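## Task

Play the printed chart on the recorder. Pressing the green button sets the pen carriage moving at once, and it makes one uninterrupted pass. Whenever a key is pushed all the way down while the carriage travels, the pen in the lane of that key's colour marks the sheet; a key pressed only partly might or might not mark. At the end, every printed box must have ink along its central line, and no ink may lie outside the boxes. Measured on the ruler at the sheet's edge, the pens begin 20 mm ahead of the 0 mark and travel at 8.56 mm/s. Arm bases (metres; heading in degrees counter-clockwise from +x): arm1 at (+1.53, -1.85, +0.97) heading +171; arm2 at (+0.61, +1.64, +0.97) heading -93; arm3 at (-1.57, +1.57, +1.03) heading +5; arm4 at (+0.03, -1.72, +1.00) heading +87. Anything that is right at the end only because a robot is still holding it there does not count.

## Robot and tools

ROBOTS. Four identical i2rt Big YAM arms, named arm1, arm2, arm3 and arm4. Each has six revolute joints, a two-finger gripper and a wrist camera that rides on top of the hand looking toward the fingertips. The hand can reach roughly 1.0 m out from the joint1 axis. Joints move at different speeds, so the hand's path between two postures may bulge sideways. Each arm acts independently; a slow or stopped arm does not hold the others back.

FRAME. One shared scene frame: origin on the floor, +z up. Base positions and headings are given in the task. "hand" is the midpoint between the fingertips; its z axis runs along the fingers and the fingers separate along its y axis.

JOINTS (absolute targets; value range, then tolerance for counting as reached):
- joint1_rad -2.879..2.879, ±0.045: spins the arm about its base; positive is counter-clockwise seen from above; 0 points the arm along its base heading.
- joint2_rad 0..3.141, ±0.14: shoulder; 0 has the upper arm lying back roughly horizontal, increasing raises it and then tips it forward.
- joint3_rad 0..3.019, ±0.09: elbow; 0 is fully folded, increasing opens it.
- joint4_rad -1.692..1.57, ±0.055: hand pitch; positive tilts the fingers up.
- joint5_rad -1.57..1.57, ±0.03: hand yaw; positive swings to the arm's right.
- joint6_rad -2.094..2.094, ±0.035: hand roll; positive is clockwise viewed from behind the hand.
- gripper_m 0..0.093, ±0.003: fingertip gap in metres (each finger moves half). Finger force tops out near 50-62 N per pad.

execute_actions. Argument "actions": a list holding either nothing (just report state and images) or exactly one action object. The action's keys are arm names; each arm's value is {"joints": {...}}, a map from joint name to an absolute target (radians for joint1_rad..joint6_rad, metres for gripper_m). These are goal positions, not offsets. Name only what you want changed; an omitted joint or arm keeps pursuing its previous target. All named motions begin together and may finish at different times. Optional "cameras": list of names from arm1_cam_wrist, arm2_cam_wrist, arm3_cam_wrist, arm4_cam_wrist, cam_sheet, or "all"; omitted/null means all, [] means none. An unknown key, camera name or out-of-range number rejects the whole call and nothing moves. Example: {"actions":[{"arm2":{"joints":{"joint1_rad":0.3,"gripper_m":0.05}}}],"cameras":["cam_sheet"]}.

wait: "seconds", 0 to 10. Commands nothing new; the scene keeps running and the same state and images come back.

zoom_image: "camera" (one of the five names) and "region" [x0, y0, x1, y1] in pixels of that camera's most recent full image, top-left origin, at most 504 by 504. Moves nothing.

read_manual: optional "section", only "licences"; returns licence texts, moves nothing.

finished_scene: "scene" = number of the current scene. Ends it irreversibly after the last command is held, and reports success plus the next task if any.

CAMERAS. Wrist cameras are fisheye, 504x504. cam_sheet is fixed in the room, a narrow pinhole view (about 24 degrees vertical) of the sheet, useful for checking ink against boxes and the ruler.

RESULT LINES. "pictures" lists the cameras in image order. joint_status gives how each commanded motion ended: "off_target" (stopped short, may still push), "contact_stop" or "time_out" (target dropped, joint holds where it stopped, though a timed-out joint may keep a target near its position and keep pushing), "not_followed" (a safety check refused the arm's targets, shown with a "joint command not followed" line and usually a "cause:" line; the gripper part still runs, and the refused targets may be retried later), "limit_stop_at_motor_heat". on_its_own lists joints the call did not command; "held at" there is the held target, not the actual position. MOTOR HOT appears from 85 °C; at 100 °C an OVER-TEMPERATURE FAULT drops that arm until it cools. If a result reports a stop, the remaining execute_actions, wait and finished_scene calls in that same reply are skipped.

TIMING A CHART. After the button press, a pen is over ruler mark p (mm) at t = (p + start offset)/speed seconds. Hold a key fully down only while its pen is inside a box and lift it between boxes.

CAUTIONS. A hard squeeze between two arms fails the task; hard impacts may too. The self/inter-arm check can react late and ignores fingers, gripper housings and wrist cameras. Arms do not halt on contact and can press very hard; sustained pushing or holding heats motors. To relieve a push, command the joint to its reported position. Loaded joints sag over time. Tiny target changes may produce no motion. Avoid drops, slips, slams and knocking objects over.

Each tool is called as name(argument=value, ...), one argument or row to a line, values as JSON.

## Session

I'll start by observing the scene.

execute_actions(
  actions=[],
)

Scene clock: 0.00 s.
arm1.joint_positions: joint1_rad=+0.070 joint2_rad=+0.356 joint3_rad=+1.661 joint4_rad=-1.202 joint5_rad=+0.204 joint6_rad=-0.582 gripper_m=+0.094
arm1.joint_status: not commanded
arm1.hand: x=+1.4840 y=-1.8081 z=+1.6938 quat_wxyz=(-0.307, +0.671, +0.091, -0.669) (m; scene frame)
arm2.joint_positions: joint1_rad=-0.600 joint2_rad=+0.596 joint3_rad=+1.549 joint4_rad=-1.563 joint5_rad=+0.302 joint6_rad=-0.683 gripper_m=+0.094
arm2.joint_status: not commanded
arm2.hand: x=+0.4701 y=+1.5490 z=+1.5479 quat_wxyz=(+0.081, -0.660, -0.578, +0.473) (m; scene frame)
arm3.joint_positions: joint1_rad=-0.623 joint2_rad=+0.322 joint3_rad=+1.457 joint4_rad=-1.586 joint5_rad=+0.025 joint6_rad=+0.642 gripper_m=+0.095
arm3.joint_status: not commanded
arm3.hand: x=-1.5127 y=+1.5328 z=+1.5879 quat_wxyz=(-0.534, -0.473, -0.701, -0.016) (m; scene frame)
arm4.joint_positions: joint1_rad=-0.139 joint2_rad=+0.450 joint3_rad=+1.499 joint4_rad=-1.625 joint5_rad=-0.070 joint6_rad=-0.504 gripper_m=+0.095
arm4.joint_status: not commanded
arm4.hand: x=+0.0463 y=-1.6100 z=+1.5518 quat_wxyz=(-0.413, +0.719, -0.510, -0.228) (m; scene frame)
pictures: arm1_cam_wrist, arm2_cam_wrist, arm3_cam_wrist, arm4_cam_wrist, cam_sheet
Images, in order (width x height): arm1_cam_wrist 504x504, arm2_cam_wrist 504x504, arm3_cam_wrist 504x504, arm4_cam_wrist 504x504, cam_sheet 504x504.

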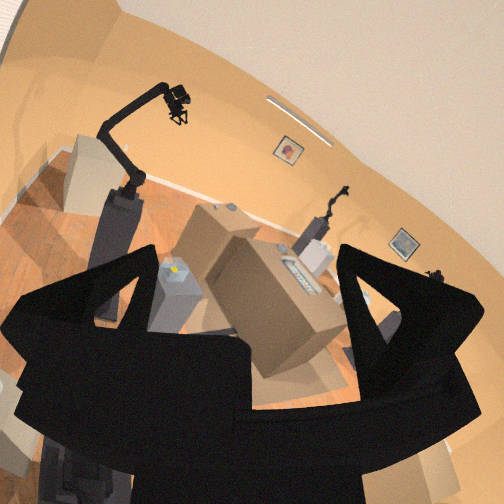

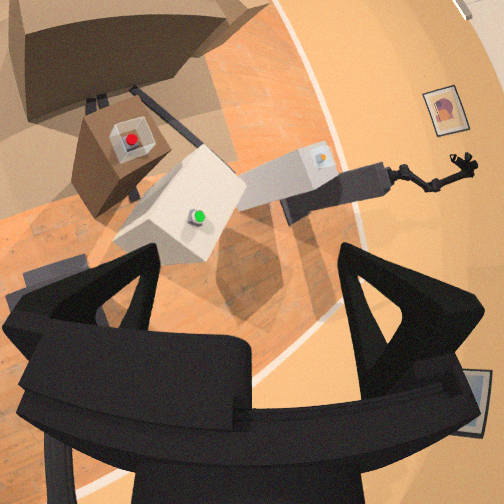

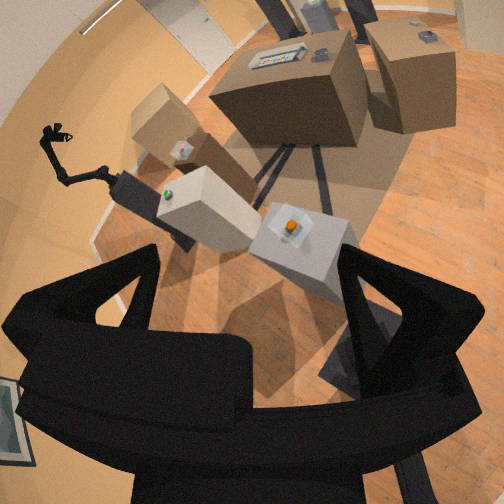

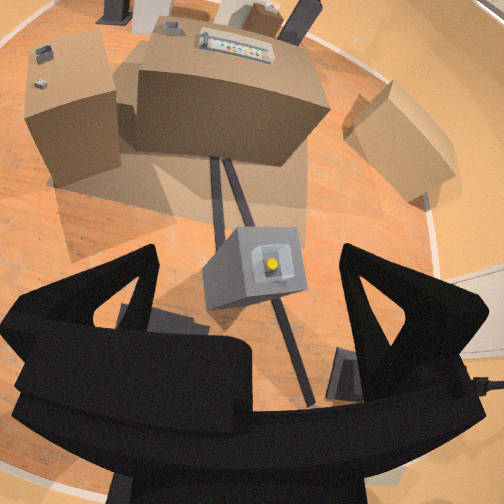

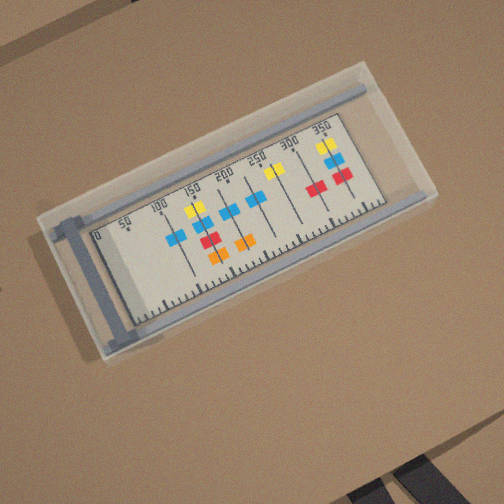

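zoom_image(
  camera="cam_sheet",
  region=[40, 150, 260, 370],
)

zoom_image(
  camera="cam_sheet",
  region=[200, 90, 400, 290],
)

Region (40, 150, 260, 370) of cam_sheet's 504x504 image, scaled by 2.291, with more detail than that image has.

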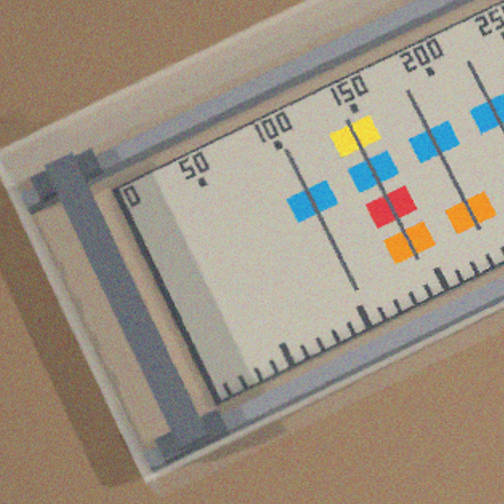

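Region (200, 90, 400, 290) of cam_sheet's 504x504 image, scaled by 2.520, with more detail than that image has.

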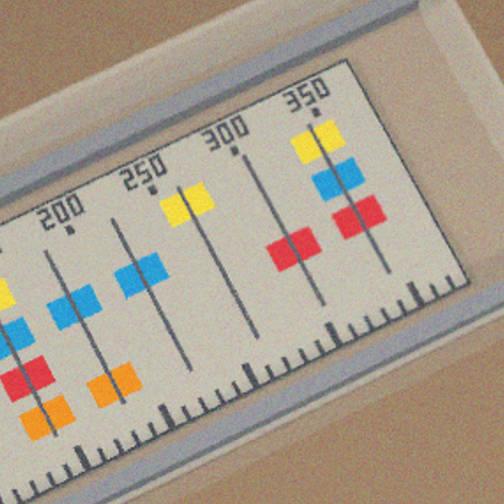

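zoom_image(
  camera="cam_sheet",
  region=[140, 190, 250, 300],
)

zoom_image(
  camera="cam_sheet",
  region=[270, 115, 390, 235],
)

zoom_image(
  camera="cam_sheet",
  region=[80, 210, 200, 330],
)

Region (140, 190, 250, 300) of cam_sheet's 504x504 image, scaled by 4.582, with more detail than that image has.

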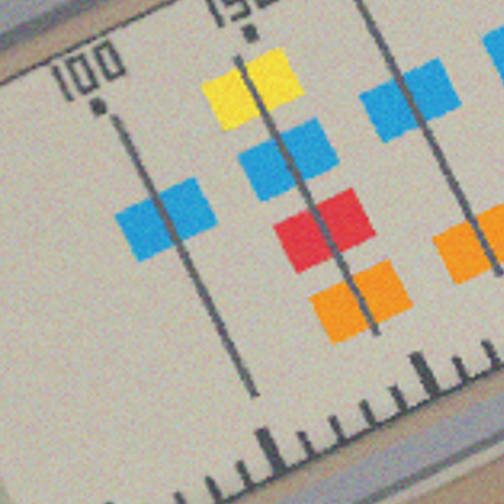

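Region (270, 115, 390, 235) of cam_sheet's 504x504 image, scaled by 4.200, with more detail than that image has.

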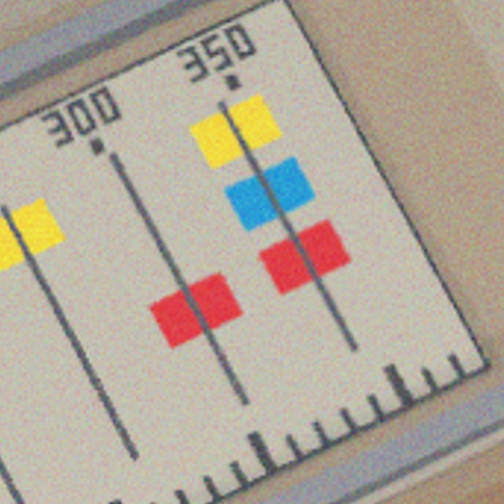

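Region (80, 210, 200, 330) of cam_sheet's 504x504 image, scaled by 4.200, with more detail than that image has.

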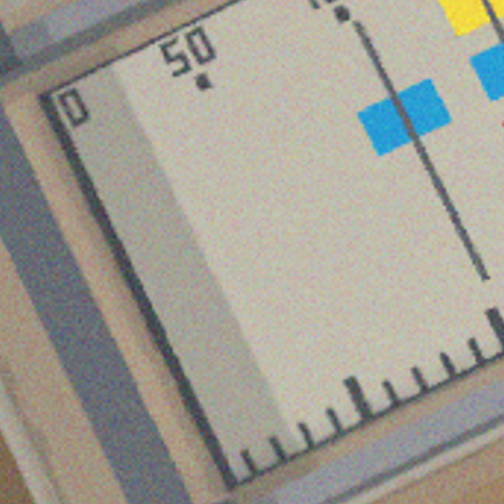

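zoom_image(
  camera="arm2_cam_wrist",
  region=[70, 80, 260, 270],
)

zoom_image(
  camera="arm4_cam_wrist",
  region=[200, 200, 330, 330],
)

zoom_image(
  camera="arm3_cam_wrist",
  region=[240, 170, 370, 300],
)

zoom_image(
  camera="arm3_cam_wrist",
  region=[240, 0, 500, 140],
)

Region (70, 80, 260, 270) of arm2_cam_wrist's 504x504 image, scaled by 2.653, with more detail than that image has.

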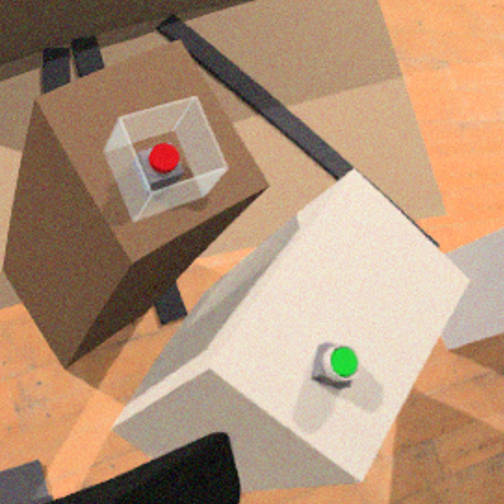

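Region (200, 200, 330, 330) of arm4_cam_wrist's 504x504 image, scaled by 3.877, with more detail than that image has.

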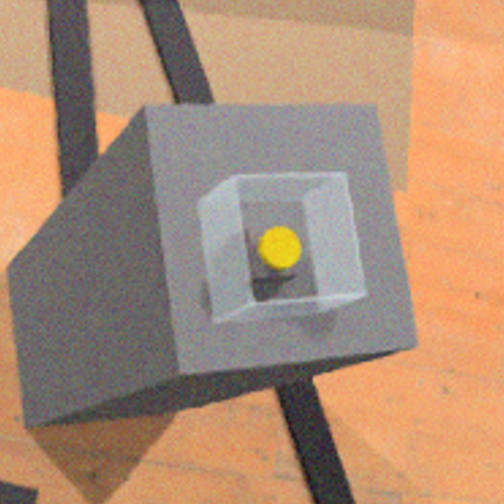

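Region (240, 170, 370, 300) of arm3_cam_wrist's 504x504 image, scaled by 3.877, with more detail than that image has.

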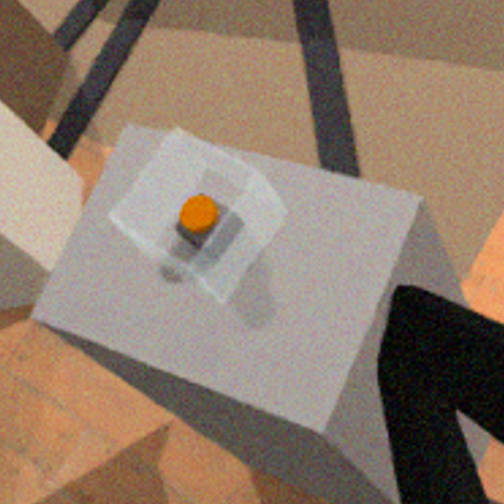

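Region (240, 0, 500, 140) of arm3_cam_wrist's 504x504 image, scaled by 1.938, with more detail than that image has; it fills the top 271 rows of this view, and the rest is white.

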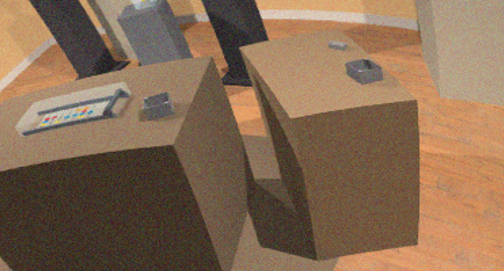

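zoom_image(
  camera="arm1_cam_wrist",
  region=[0, 330, 174, 504],
)

zoom_image(
  camera="arm4_cam_wrist",
  region=[290, 330, 504, 504],
)

zoom_image(
  camera="arm3_cam_wrist",
  region=[250, 0, 390, 50],
)

Region (0, 330, 174, 504) of arm1_cam_wrist's 504x504 image, scaled by 2.897, with more detail than that image has.

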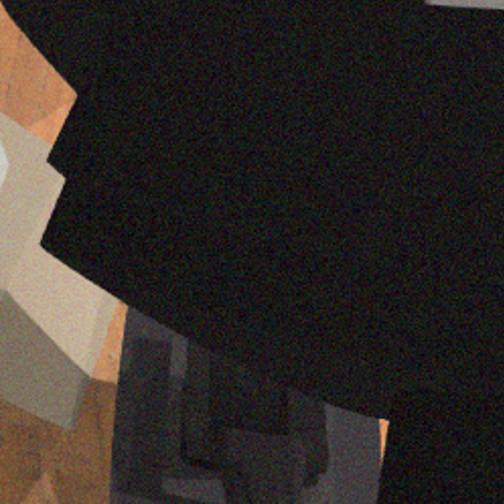

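Region (290, 330, 504, 504) of arm4_cam_wrist's 504x504 image, scaled by 2.355, with more detail than that image has; it fills the top 410 rows of this view, and the rest is white.

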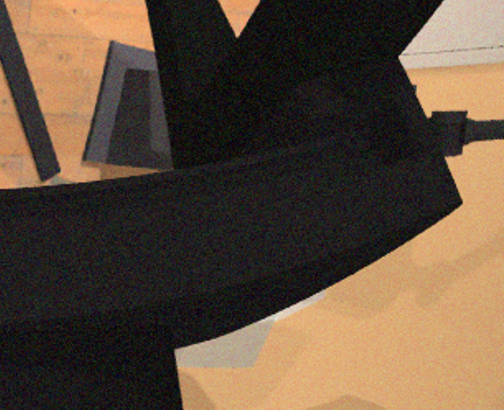

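Region (250, 0, 390, 50) of arm3_cam_wrist's 504x504 image, scaled by 3.600, with more detail than that image has; it fills the top 180 rows of this view, and the rest is white.

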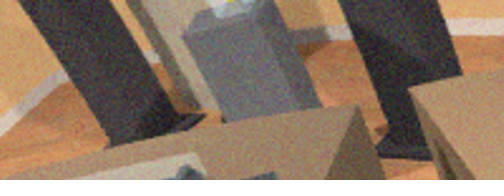

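execute_actions(
  actions=[
    {"arm1":{"joints":{"joint1_rad":1.05,"joint2_rad":1.581,"joint3_rad":1.226,"joint4_rad":-1.215,"joint5_rad":0,"joint6_rad":0,"gripper_m":0}},"arm2":{"joints":{"joint1_rad":-0.644,"joint2_rad":2.208,"joint3_rad":1.892,"joint4_rad":-1.254,"joint5_rad":0,"joint6_rad":0,"gripper_m":0}},"arm3":{"joints":{"joint1_rad":-0.456,"joint2_rad":2.105,"joint3_rad":1.613,"joint4_rad":-1.079,"joint5_rad":0,"joint6_rad":0,"gripper_m":0}},"arm4":{"joints":{"joint1_rad":-0.742,"joint2_rad":1.964,"joint3_rad":1.341,"joint4_rad":-0.948,"joint5_rad":0,"joint6_rad":0,"gripper_m":0}}},
  ],
  cameras=["arm1_cam_wrist","arm2_cam_wrist","arm3_cam_wrist","arm4_cam_wrist"],
)

Scene clock: 20.13 s.
arm1.joint_positions: joint1_rad=+1.059 joint2_rad=+1.569 joint3_rad=+1.218 joint4_rad=-1.202 joint5_rad=+0.002 joint6_rad=-0.008 gripper_m=+0.001
arm1.joint_status: all done
arm1.hand: x=+1.2407 y=-2.1996 z=+1.1023 quat_wxyz=(+0.007, +0.899, +0.438, +0.000) (m; scene frame)
arm2.joint_positions: joint1_rad=-0.632 joint2_rad=+2.206 joint3_rad=+1.864 joint4_rad=-1.251 joint5_rad=+0.004 joint6_rad=-0.016 gripper_m=+0.000
arm2.joint_status: all done
arm2.hand: x=+0.1881 y=+1.1391 z=+0.9989 quat_wxyz=(+0.006, -0.901, -0.434, -0.005) (m; scene frame)
arm3.joint_positions: joint1_rad=-0.460 joint2_rad=+2.119 joint3_rad=+1.596 joint4_rad=-1.083 joint5_rad=+0.003 joint6_rad=+0.011 gripper_m=+0.001
arm3.joint_status: all done
arm3.hand: x=-1.0067 y=+1.3482 z=+1.0194 quat_wxyz=(+0.015, -0.189, -0.982, +0.002) (m; scene frame)
arm4.joint_positions: joint1_rad=-0.744 joint2_rad=+1.979 joint3_rad=+1.331 joint4_rad=-0.960 joint5_rad=-0.002 joint6_rad=-0.011 gripper_m=+0.001
arm4.joint_status: all done
arm4.hand: x=+0.4139 y=-1.3569 z=+0.9667 quat_wxyz=(+0.024, +0.379, -0.925, +0.010) (m; scene frame)
pictures: arm1_cam_wrist, arm2_cam_wrist, arm3_cam_wrist, arm4_cam_wrist
Images, in order (width x height): arm1_cam_wrist 504x504, arm2_cam_wrist 504x504, arm3_cam_wrist 504x504, arm4_cam_wrist 504x504.

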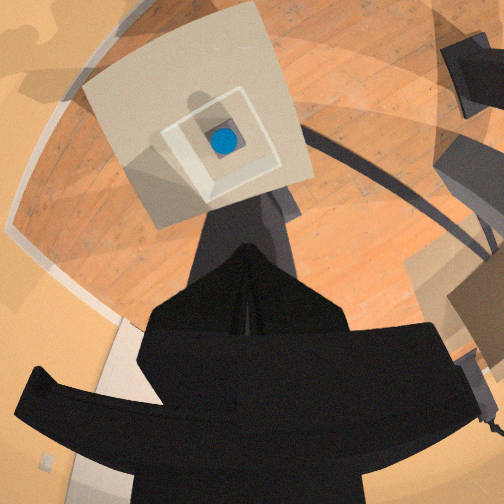

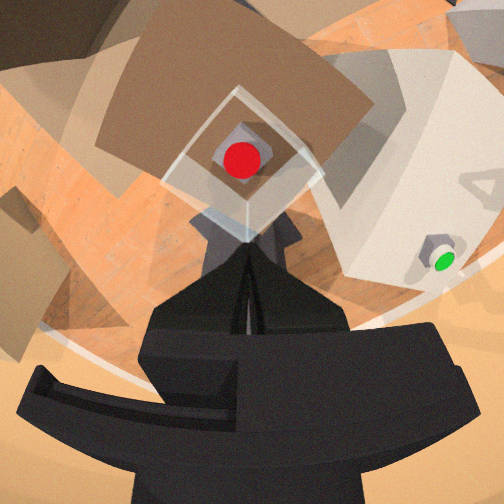

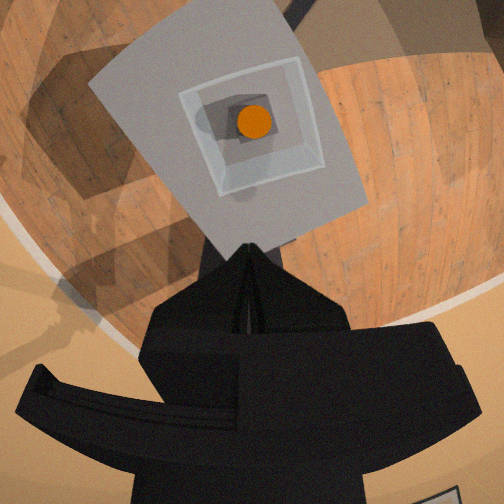

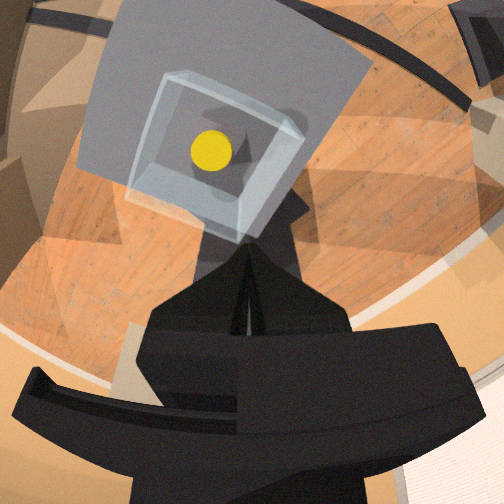

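zoom_image(
  camera="arm1_cam_wrist",
  region=[150, 70, 330, 250],
)

zoom_image(
  camera="arm2_cam_wrist",
  region=[150, 75, 340, 265],
)

zoom_image(
  camera="arm3_cam_wrist",
  region=[150, 50, 350, 250],
)

zoom_image(
  camera="arm4_cam_wrist",
  region=[115, 60, 315, 260],
)

Region (150, 70, 330, 250) of arm1_cam_wrist's 504x504 image, scaled by 2.800, with more detail than that image has.

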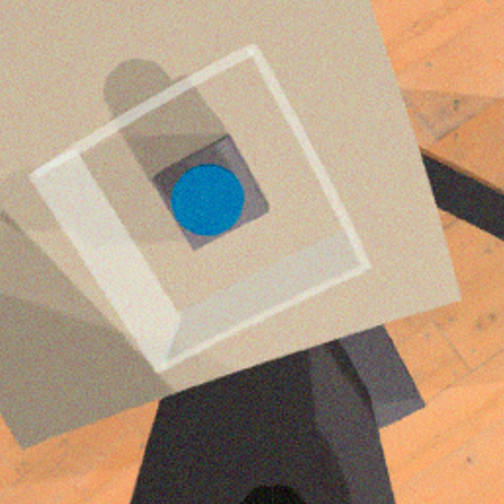

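Region (150, 75, 340, 265) of arm2_cam_wrist's 504x504 image, scaled by 2.653, with more detail than that image has.

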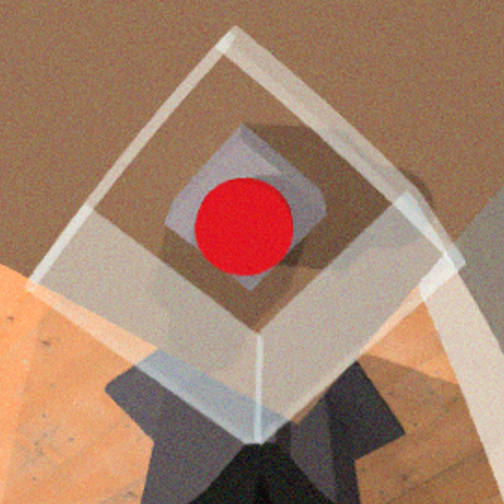

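Region (150, 50, 350, 250) of arm3_cam_wrist's 504x504 image, scaled by 2.520, with more detail than that image has.

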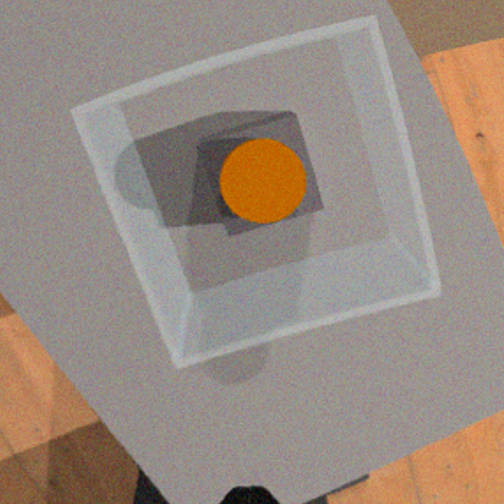

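Region (115, 60, 315, 260) of arm4_cam_wrist's 504x504 image, scaled by 2.520, with more detail than that image has.

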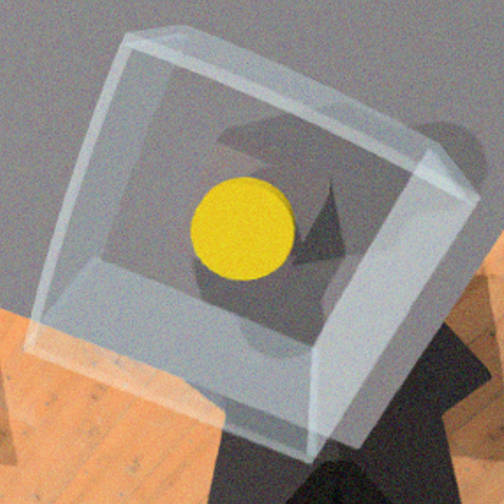

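execute_actions(
  actions=[
    {"arm1":{"joints":{"joint1_rad":1.138,"joint2_rad":1.915,"joint3_rad":0.99,"joint4_rad":-0.62}},"arm2":{"joints":{"joint1_rad":-0.615,"joint2_rad":2.32,"joint3_rad":1.757,"joint4_rad":-1.0}},"arm3":{"joints":{"joint1_rad":-0.478,"joint2_rad":2.382,"joint3_rad":1.675,"joint4_rad":-0.835}},"arm4":{"joints":{"joint1_rad":-0.68,"joint2_rad":2.101,"joint3_rad":1.286,"joint4_rad":-0.704}}},
  ],
  cameras=["arm1_cam_wrist","arm2_cam_wrist","arm3_cam_wrist","arm4_cam_wrist"],
)

Scene clock: 30.80 s.
arm1.joint_positions: joint1_rad=+1.145 joint2_rad=+1.924 joint3_rad=+0.973 joint4_rad=-0.634 joint5_rad=+0.002 joint6_rad=-0.007 gripper_m=+0.001
arm1.joint_status: all done
arm1.hand: x=+1.2857 y=-2.2087 z=+0.8764 quat_wxyz=(+0.000, +0.879, +0.476, +0.013) (m; scene frame)
arm2.joint_positions: joint1_rad=-0.629 joint2_rad=+2.339 joint3_rad=+1.741 joint4_rad=-1.009 joint5_rad=+0.004 joint6_rad=-0.016 gripper_m=+0.000
arm2.joint_status: all done
arm2.hand: x=+0.1980 y=+1.1494 z=+0.8725 quat_wxyz=(+0.009, -0.901, -0.434, -0.011) (m; scene frame)
arm3.joint_positions: joint1_rad=-0.472 joint2_rad=+2.399 joint3_rad=+1.653 joint4_rad=-0.846 joint5_rad=+0.003 joint6_rad=+0.011 gripper_m=+0.001
arm3.joint_status: all done
arm3.hand: x=-0.9882 y=+1.3324 z=+0.8688 quat_wxyz=(+0.008, -0.195, -0.981, +0.003) (m; scene frame)
arm4.joint_positions: joint1_rad=-0.677 joint2_rad=+2.123 joint3_rad=+1.278 joint4_rad=-0.718 joint5_rad=-0.002 joint6_rad=-0.010 gripper_m=+0.001
arm4.joint_status: all done
arm4.hand: x=+0.3903 y=-1.3307 z=+0.8773 quat_wxyz=(+0.003, +0.409, -0.913, +0.002) (m; scene frame)
pictures: arm1_cam_wrist, arm2_cam_wrist, arm3_cam_wrist, arm4_cam_wrist
Images, in order (width x height): arm1_cam_wrist 504x504, arm2_cam_wrist 504x504, arm3_cam_wrist 504x504, arm4_cam_wrist 504x504.

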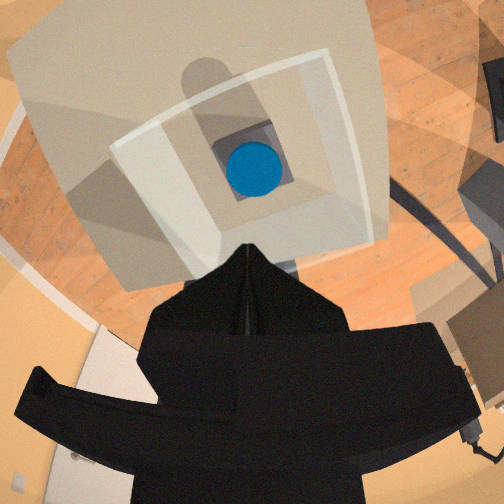

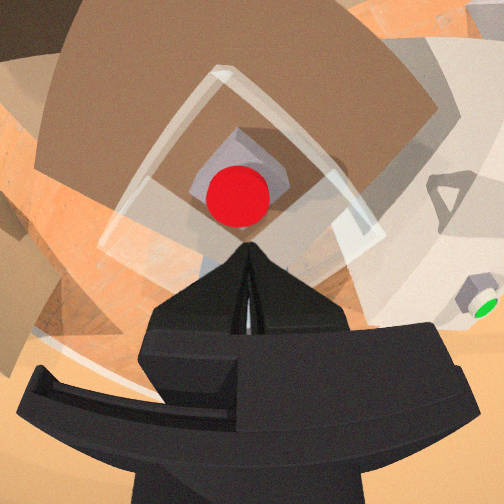

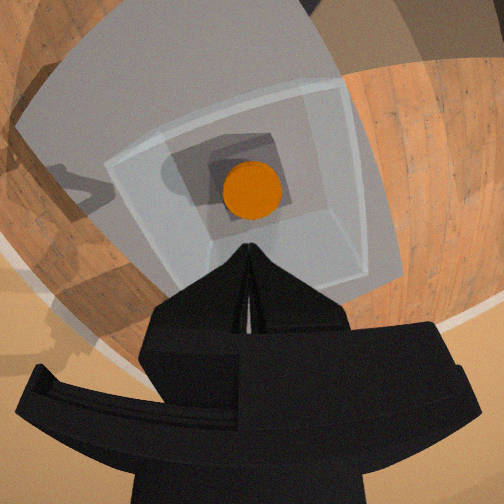

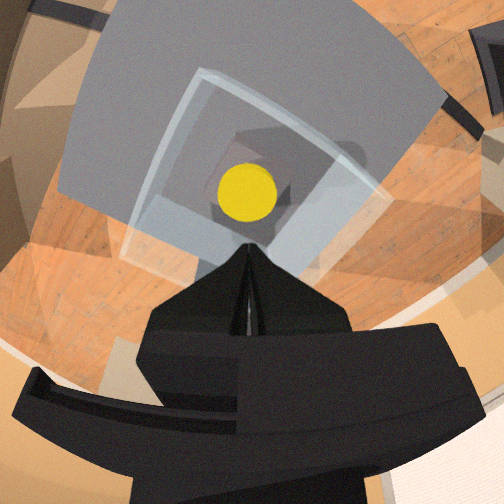

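zoom_image(
  camera="arm1_cam_wrist",
  region=[185, 130, 311, 256],
)

zoom_image(
  camera="arm2_cam_wrist",
  region=[185, 150, 311, 276],
)

zoom_image(
  camera="arm3_cam_wrist",
  region=[185, 150, 311, 276],
)

zoom_image(
  camera="arm4_cam_wrist",
  region=[185, 150, 311, 276],
)

zoom_image(
  camera="arm2_cam_wrist",
  region=[420, 250, 504, 334],
)

Region (185, 130, 311, 256) of arm1_cam_wrist's 504x504 image, scaled by 4.000, with more detail than that image has.

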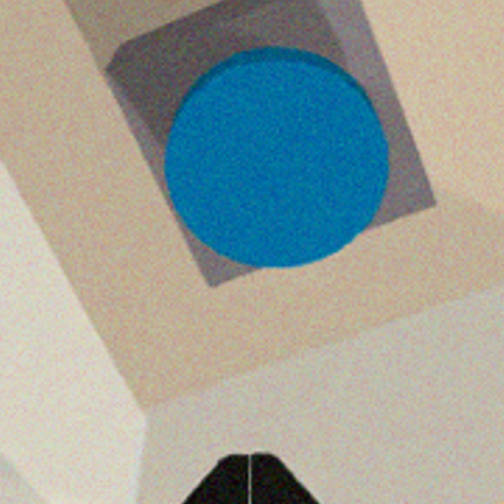

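Region (185, 150, 311, 276) of arm2_cam_wrist's 504x504 image, scaled by 4.000, with more detail than that image has.

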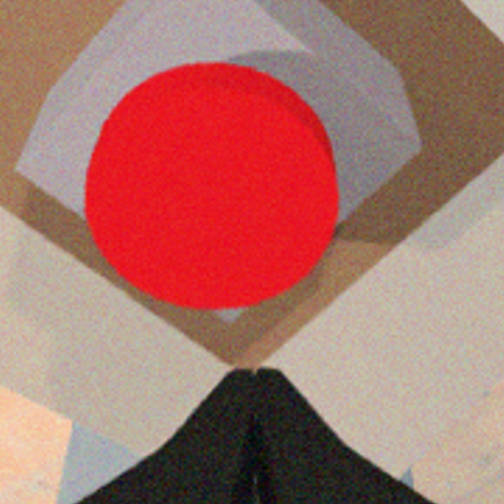

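Region (185, 150, 311, 276) of arm3_cam_wrist's 504x504 image, scaled by 4.000, with more detail than that image has.

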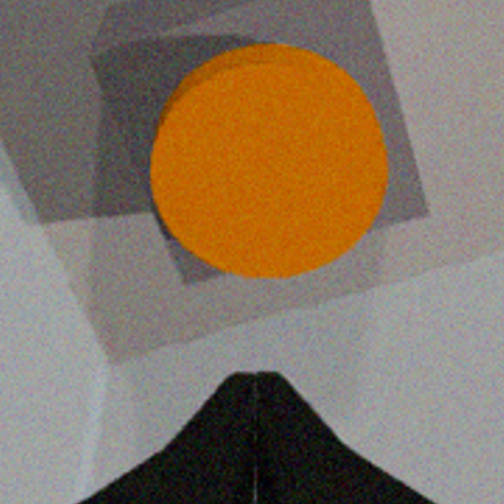

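Region (185, 150, 311, 276) of arm4_cam_wrist's 504x504 image, scaled by 4.000, with more detail than that image has.

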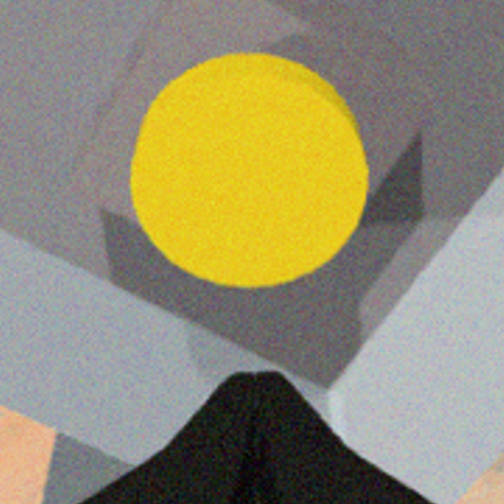

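Region (420, 250, 504, 334) of arm2_cam_wrist's 504x504 image, scaled by 6.000, with more detail than that image has.

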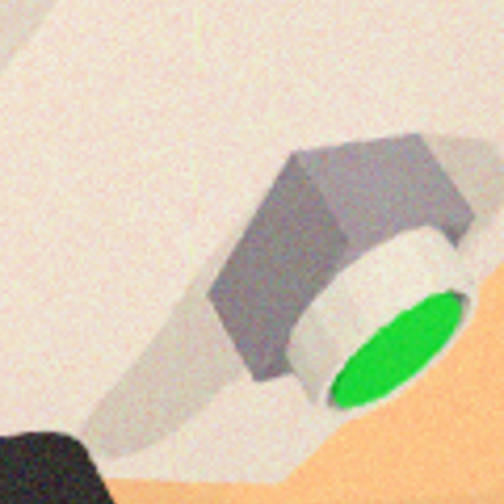

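execute_actions(
  actions=[
    {"arm1":{"joints":{"joint1_rad":1.125,"joint2_rad":2.051,"joint3_rad":1.022,"joint4_rad":-0.485}},"arm2":{"joints":{"joint1_rad":-0.604,"joint2_rad":2.351,"joint3_rad":1.75,"joint4_rad":-0.933}},"arm3":{"joints":{"joint1_rad":-0.482,"joint2_rad":2.445,"joint3_rad":1.70,"joint4_rad":-0.781}},"arm4":{"joints":{"joint1_rad":-0.68,"joint2_rad":2.172,"joint3_rad":1.31,"joint4_rad":-0.641}}},
  ],
  cameras=["arm1_cam_wrist","arm2_cam_wrist","arm3_cam_wrist","arm4_cam_wrist"],
)

Scene clock: 38.50 s.
arm1.joint_positions: joint1_rad=+1.132 joint2_rad=+2.040 joint3_rad=+1.004 joint4_rad=-0.499 joint5_rad=+0.002 joint6_rad=-0.007 gripper_m=+0.001
arm1.joint_status: all done
arm1.hand: x=+1.2687 y=-2.2243 z=+0.8343 quat_wxyz=(+0.012, +0.883, +0.470, -0.009) (m; scene frame)
arm2.joint_positions: joint1_rad=-0.615 joint2_rad=+2.339 joint3_rad=+1.741 joint4_rad=-0.943 joint5_rad=+0.004 joint6_rad=-0.016 gripper_m=+0.000
arm2.joint_status: all done
arm2.hand: x=+0.1951 y=+1.1309 z=+0.8725 quat_wxyz=(-0.005, -0.897, -0.441, +0.019) (m; scene frame)
arm3.joint_positions: joint1_rad=-0.473 joint2_rad=+2.445 joint3_rad=+1.666 joint4_rad=-0.792 joint5_rad=+0.003 joint6_rad=+0.011 gripper_m=+0.001
arm3.joint_status: all done
arm3.hand: x=-0.9829 y=+1.3296 z=+0.8450 quat_wxyz=(-0.002, -0.195, -0.981, +0.005) (m; scene frame)
arm4.joint_positions: joint1_rad=-0.677 joint2_rad=+2.178 joint3_rad=+1.280 joint4_rad=-0.655 joint5_rad=-0.002 joint6_rad=-0.010 gripper_m=+0.001
arm4.joint_status: all done
arm4.hand: x=+0.3917 y=-1.3292 z=+0.8497 quat_wxyz=(-0.001, +0.409, -0.913, +0.000) (m; scene frame)
pictures: arm1_cam_wrist, arm2_cam_wrist, arm3_cam_wrist, arm4_cam_wrist
Images, in order (width x height): arm1_cam_wrist 504x504, arm2_cam_wrist 504x504, arm3_cam_wrist 504x504, arm4_cam_wrist 504x504.

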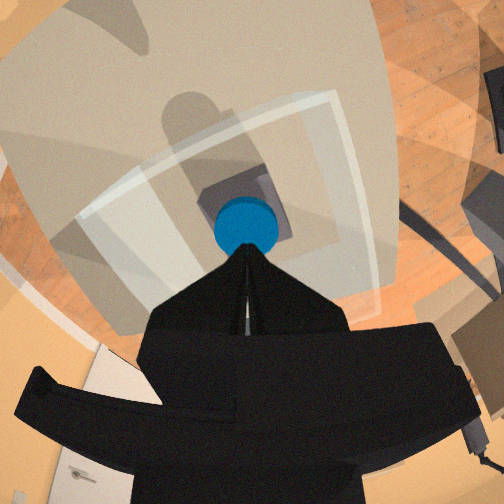

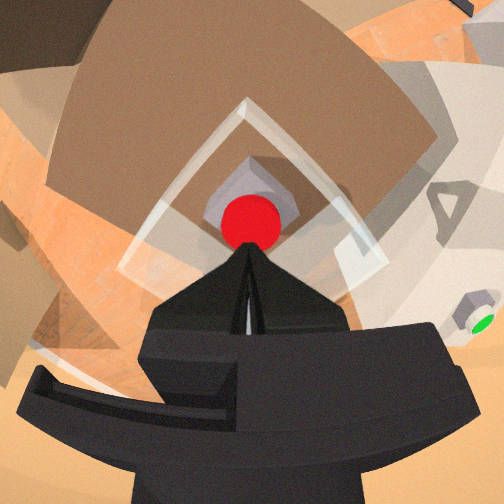

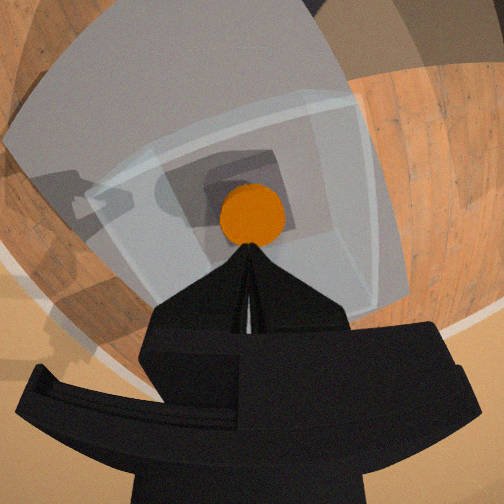

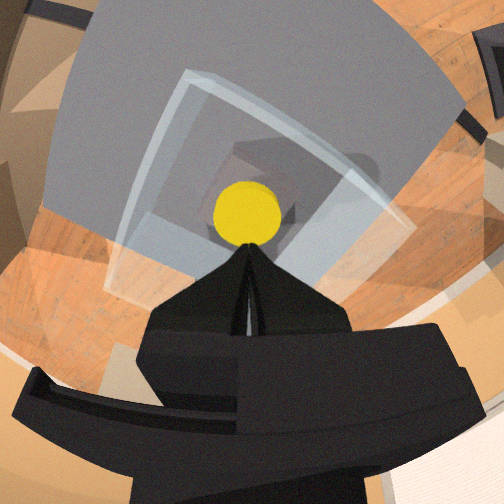

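execute_actions(
  actions=[
    {"arm1":{"joints":{"joint2_rad":2.18,"joint4_rad":-0.415}},"arm2":{"joints":{"joint2_rad":2.47,"joint4_rad":-0.892}},"arm3":{"joints":{"joint2_rad":2.555,"joint4_rad":-0.697}},"arm4":{"joints":{"joint2_rad":2.295,"joint4_rad":-0.552}}},
  ],
)

Scene clock: 43.97 s.
arm1.joint_positions: joint1_rad=+1.132 joint2_rad=+2.128 joint3_rad=+1.016 joint4_rad=-0.425 joint5_rad=+0.002 joint6_rad=-0.007 gripper_m=+0.001
arm1.joint_status: all done
arm1.hand: x=+1.2696 y=-2.2240 z=+0.7984 quat_wxyz=(+0.011, +0.883, +0.470, -0.008) (m; scene frame)
arm2.joint_positions: joint1_rad=-0.615 joint2_rad=+2.423 joint3_rad=+1.754 joint4_rad=-0.895 joint5_rad=+0.003 joint6_rad=-0.016 gripper_m=+0.000
arm2.joint_status: all done
arm2.hand: x=+0.1973 y=+1.1336 z=+0.8234 quat_wxyz=(+0.000, -0.898, -0.441, +0.008) (m; scene frame)
arm3.joint_positions: joint1_rad=-0.473 joint2_rad=+2.519 joint3_rad=+1.690 joint4_rad=-0.704 joint5_rad=+0.003 joint6_rad=+0.011 gripper_m=+0.001
arm3.joint_status: all done
arm3.hand: x=-0.9747 y=+1.3260 z=+0.8065 quat_wxyz=(-0.021, -0.195, -0.981, +0.009) (m; scene frame)
arm4.joint_positions: joint1_rad=-0.677 joint2_rad=+2.260 joint3_rad=+1.300 joint4_rad=-0.562 joint5_rad=-0.002 joint6_rad=-0.010 gripper_m=+0.001
arm4.joint_status: all done
arm4.hand: x=+0.3982 y=-1.3223 z=+0.8127 quat_wxyz=(-0.016, +0.409, -0.912, -0.006) (m; scene frame)
pictures: arm1_cam_wrist, arm2_cam_wrist, arm3_cam_wrist, arm4_cam_wrist, cam_sheet
Images, in order (width x height): arm1_cam_wrist 504x504, arm2_cam_wrist 504x504, arm3_cam_wrist 504x504, arm4_cam_wrist 504x504, cam_sheet 504x504.

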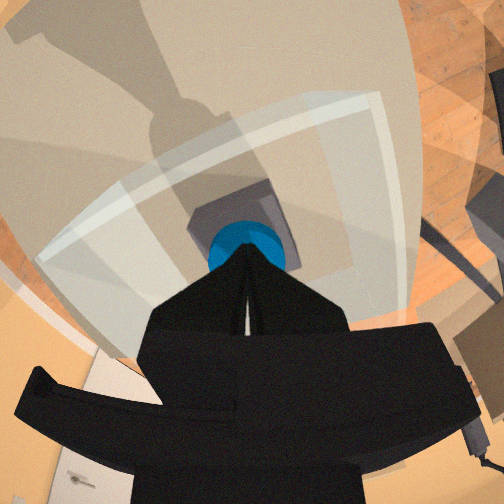

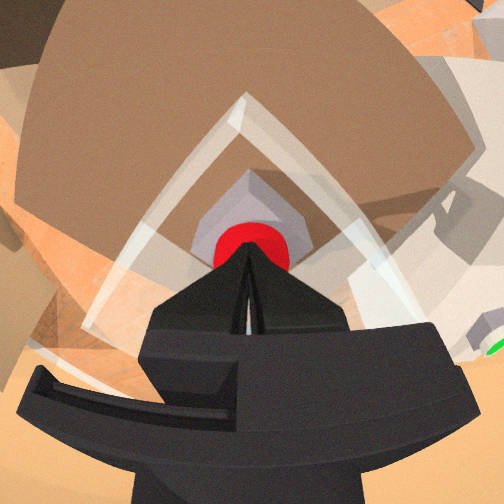

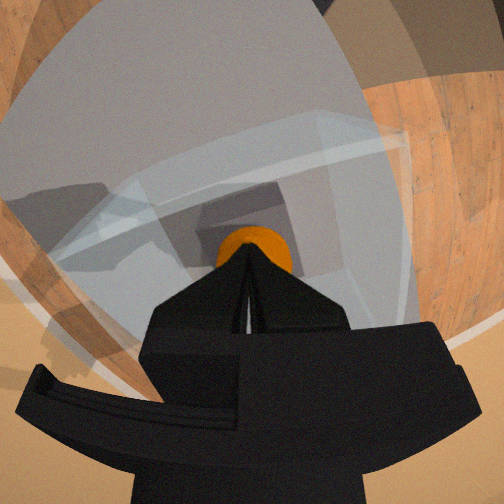

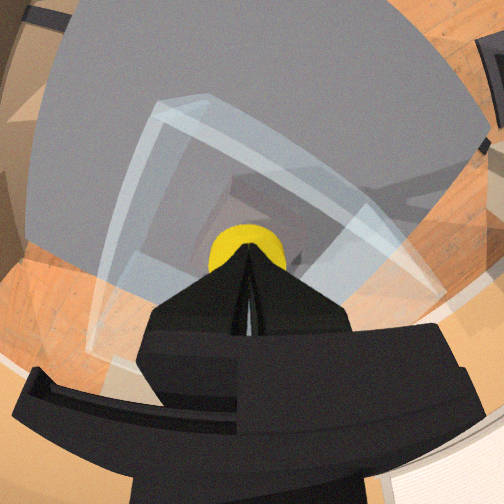

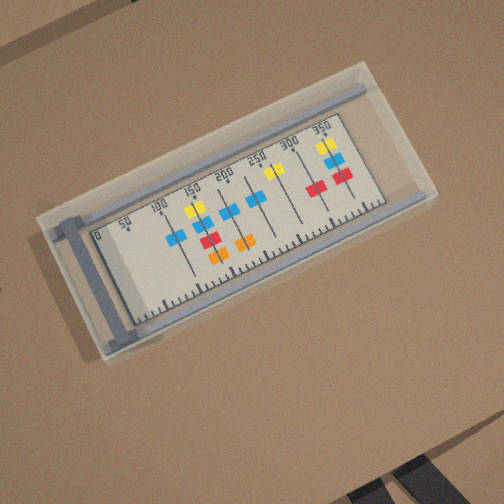

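zoom_image(
  camera="arm1_cam_wrist",
  region=[180, 165, 320, 305],
)

zoom_image(
  camera="arm3_cam_wrist",
  region=[180, 165, 320, 305],
)

zoom_image(
  camera="cam_sheet",
  region=[40, 200, 190, 360],
)

Region (180, 165, 320, 305) of arm1_cam_wrist's 504x504 image, scaled by 3.600, with more detail than that image has.

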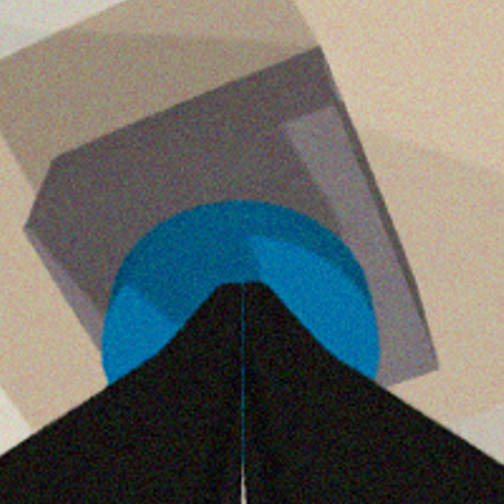

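Region (180, 165, 320, 305) of arm3_cam_wrist's 504x504 image, scaled by 3.600, with more detail than that image has.

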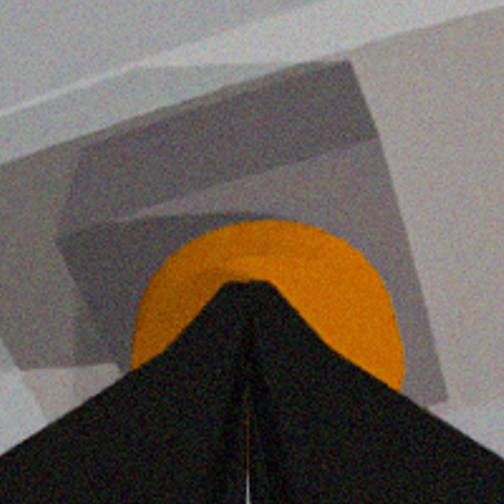

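Region (40, 200, 190, 360) of cam_sheet's 504x504 image, scaled by 3.150, with more detail than that image has; it fills the left 472 columns of this view, and the rest is white.

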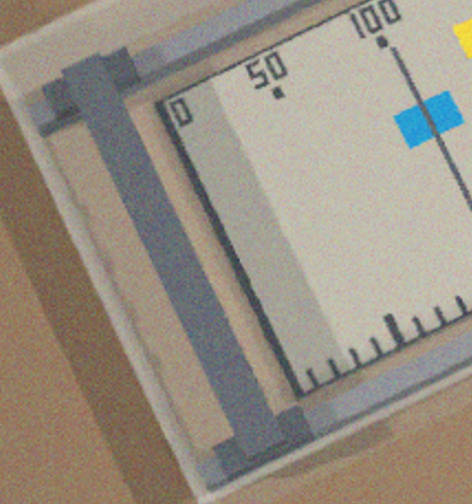

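execute_actions(
  actions=[
    {"arm1":{"joints":{"joint2_rad":2.22,"joint3_rad":1.0}},"arm2":{"joints":{"joint2_rad":2.50,"joint3_rad":1.735}},"arm3":{"joints":{"joint2_rad":2.585,"joint3_rad":1.67}},"arm4":{"joints":{"joint2_rad":2.33,"joint3_rad":1.28}}},
  ],
  cameras=["arm1_cam_wrist"],
)

Scene clock: 45.70 s.
arm1.joint_positions: joint1_rad=+1.132 joint2_rad=+2.134 joint3_rad=+1.016 joint4_rad=-0.423 joint5_rad=+0.002 joint6_rad=-0.007 gripper_m=+0.001
arm1.joint_status: all done
arm1.hand: x=+1.2702 y=-2.2231 z=+0.7961 quat_wxyz=(+0.011, +0.883, +0.470, -0.007) (m; scene frame)
arm2.joint_positions: joint1_rad=-0.615 joint2_rad=+2.425 joint3_rad=+1.754 joint4_rad=-0.895 joint5_rad=+0.003 joint6_rad=-0.016 gripper_m=+0.000
arm2.joint_status: all done
arm2.hand: x=+0.1976 y=+1.1340 z=+0.8224 quat_wxyz=(+0.000, -0.898, -0.441, +0.007) (m; scene frame)
arm3.joint_positions: joint1_rad=-0.473 joint2_rad=+2.521 joint3_rad=+1.690 joint4_rad=-0.704 joint5_rad=+0.003 joint6_rad=+0.011 gripper_m=+0.001
arm3.joint_status: all done
arm3.hand: x=-0.9752 y=+1.3262 z=+0.8055 quat_wxyz=(-0.020, -0.195, -0.981, +0.009) (m; scene frame)
arm4.joint_positions: joint1_rad=-0.677 joint2_rad=+2.261 joint3_rad=+1.300 joint4_rad=-0.562 joint5_rad=-0.002 joint6_rad=-0.010 gripper_m=+0.001
arm4.joint_status: all done
arm4.hand: x=+0.3979 y=-1.3226 z=+0.8119 quat_wxyz=(-0.015, +0.409, -0.912, -0.006) (m; scene frame)
pictures: arm1_cam_wrist
Images, in order (width x height): arm1_cam_wrist 504x504.

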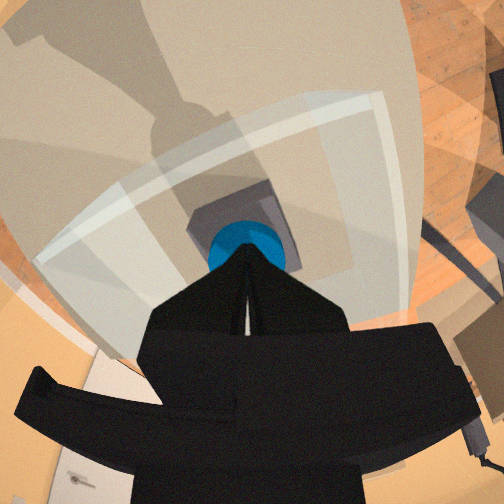

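execute_actions(
  actions=[
    {"arm1":{"joints":{"joint2_rad":2.05}},"arm2":{"joints":{"joint2_rad":2.36}},"arm3":{"joints":{"joint2_rad":2.455}},"arm4":{"joints":{"joint2_rad":2.188}}},
  ],
  cameras=[],
)

execute_actions(
  actions=[],
  cameras=["arm1_cam_wrist","arm2_cam_wrist","arm3_cam_wrist","arm4_cam_wrist"],
)

Scene clock: 48.83 s.
arm1.joint_positions: joint1_rad=+1.132 joint2_rad=+2.051 joint3_rad=+1.003 joint4_rad=-0.422 joint5_rad=+0.002 joint6_rad=-0.007 gripper_m=+0.001
arm1.joint_status: all done
arm1.hand: x=+1.2604 y=-2.2365 z=+0.8302 quat_wxyz=(+0.027, +0.882, +0.469, -0.038) (m; scene frame)
arm2.joint_positions: joint1_rad=-0.615 joint2_rad=+2.389 joint3_rad=+1.738 joint4_rad=-0.895 joint5_rad=+0.003 joint6_rad=-0.016 gripper_m=+0.000
arm2.joint_status: all done
arm2.hand: x=+0.1962 y=+1.1322 z=+0.8403 quat_wxyz=(-0.004, -0.897, -0.441, +0.016) (m; scene frame)
arm3.joint_positions: joint1_rad=-0.473 joint2_rad=+2.472 joint3_rad=+1.670 joint4_rad=-0.703 joint5_rad=+0.003 joint6_rad=+0.011 gripper_m=+0.001
arm3.joint_status: all done
arm3.hand: x=-0.9693 y=+1.3237 z=+0.8300 quat_wxyz=(-0.034, -0.195, -0.980, +0.011) (m; scene frame)
arm4.joint_positions: joint1_rad=-0.677 joint2_rad=+2.202 joint3_rad=+1.282 joint4_rad=-0.561 joint5_rad=-0.002 joint6_rad=-0.010 gripper_m=+0.001
arm4.joint_status: all done
arm4.hand: x=+0.4033 y=-1.3165 z=+0.8387 quat_wxyz=(-0.034, +0.409, -0.912, -0.015) (m; scene frame)
pictures: none
No camera images: the call's "cameras" was empty. Leave "cameras" out to get every camera's image.

Scene clock: 48.83 s.
arm1.joint_positions: joint1_rad=+1.132 joint2_rad=+2.051 joint3_rad=+1.003 joint4_rad=-0.422 joint5_rad=+0.002 joint6_rad=-0.007 gripper_m=+0.001
arm1.joint_status: all done
arm1.hand: x=+1.2604 y=-2.2365 z=+0.8302 quat_wxyz=(+0.027, +0.882, +0.469, -0.038) (m; scene frame)
arm2.joint_positions: joint1_rad=-0.615 joint2_rad=+2.389 joint3_rad=+1.738 joint4_rad=-0.895 joint5_rad=+0.003 joint6_rad=-0.016 gripper_m=+0.000
arm2.joint_status: all done
arm2.hand: x=+0.1962 y=+1.1322 z=+0.8403 quat_wxyz=(-0.004, -0.897, -0.441, +0.016) (m; scene frame)
arm3.joint_positions: joint1_rad=-0.473 joint2_rad=+2.472 joint3_rad=+1.670 joint4_rad=-0.703 joint5_rad=+0.003 joint6_rad=+0.011 gripper_m=+0.001
arm3.joint_status: all done
arm3.hand: x=-0.9693 y=+1.3237 z=+0.8300 quat_wxyz=(-0.034, -0.195, -0.980, +0.011) (m; scene frame)
arm4.joint_positions: joint1_rad=-0.677 joint2_rad=+2.202 joint3_rad=+1.282 joint4_rad=-0.561 joint5_rad=-0.002 joint6_rad=-0.010 gripper_m=+0.001
arm4.joint_status: all done
arm4.hand: x=+0.4033 y=-1.3165 z=+0.8387 quat_wxyz=(-0.034, +0.409, -0.912, -0.015) (m; scene frame)
pictures: arm1_cam_wrist, arm2_cam_wrist, arm3_cam_wrist, arm4_cam_wrist
Images, in order (width x height): arm1_cam_wrist 504x504, arm2_cam_wrist 504x504, arm3_cam_wrist 504x504, arm4_cam_wrist 504x504.

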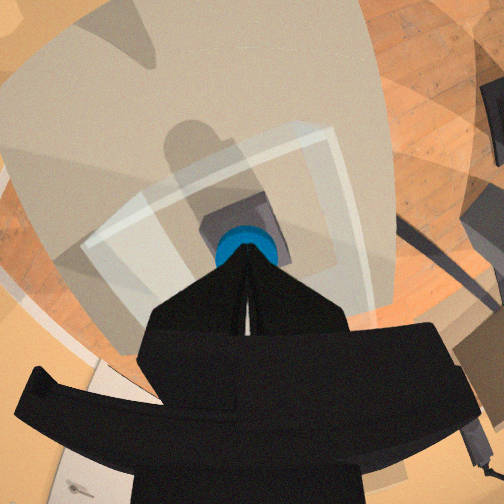

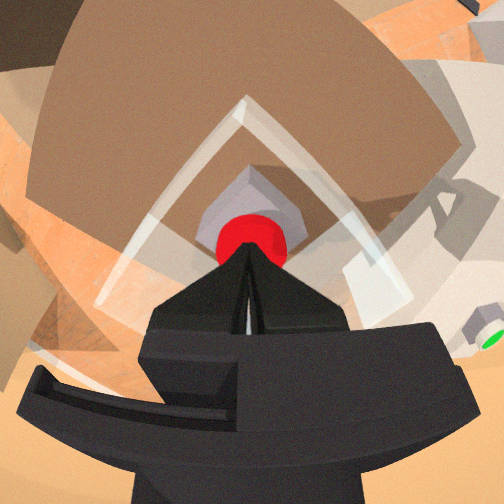

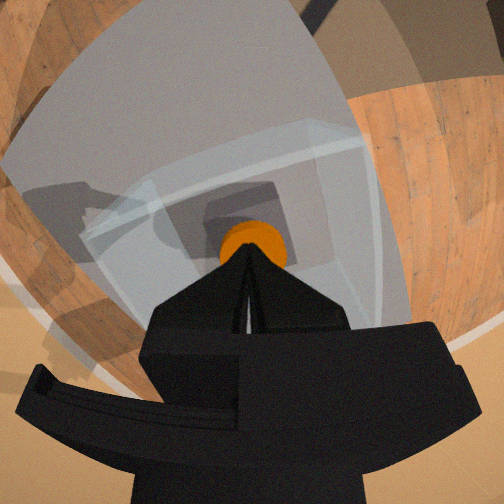

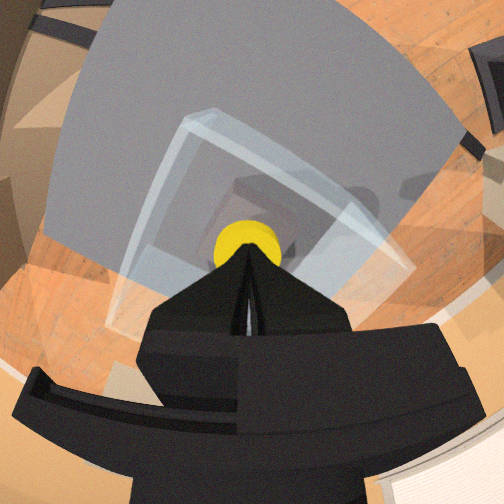

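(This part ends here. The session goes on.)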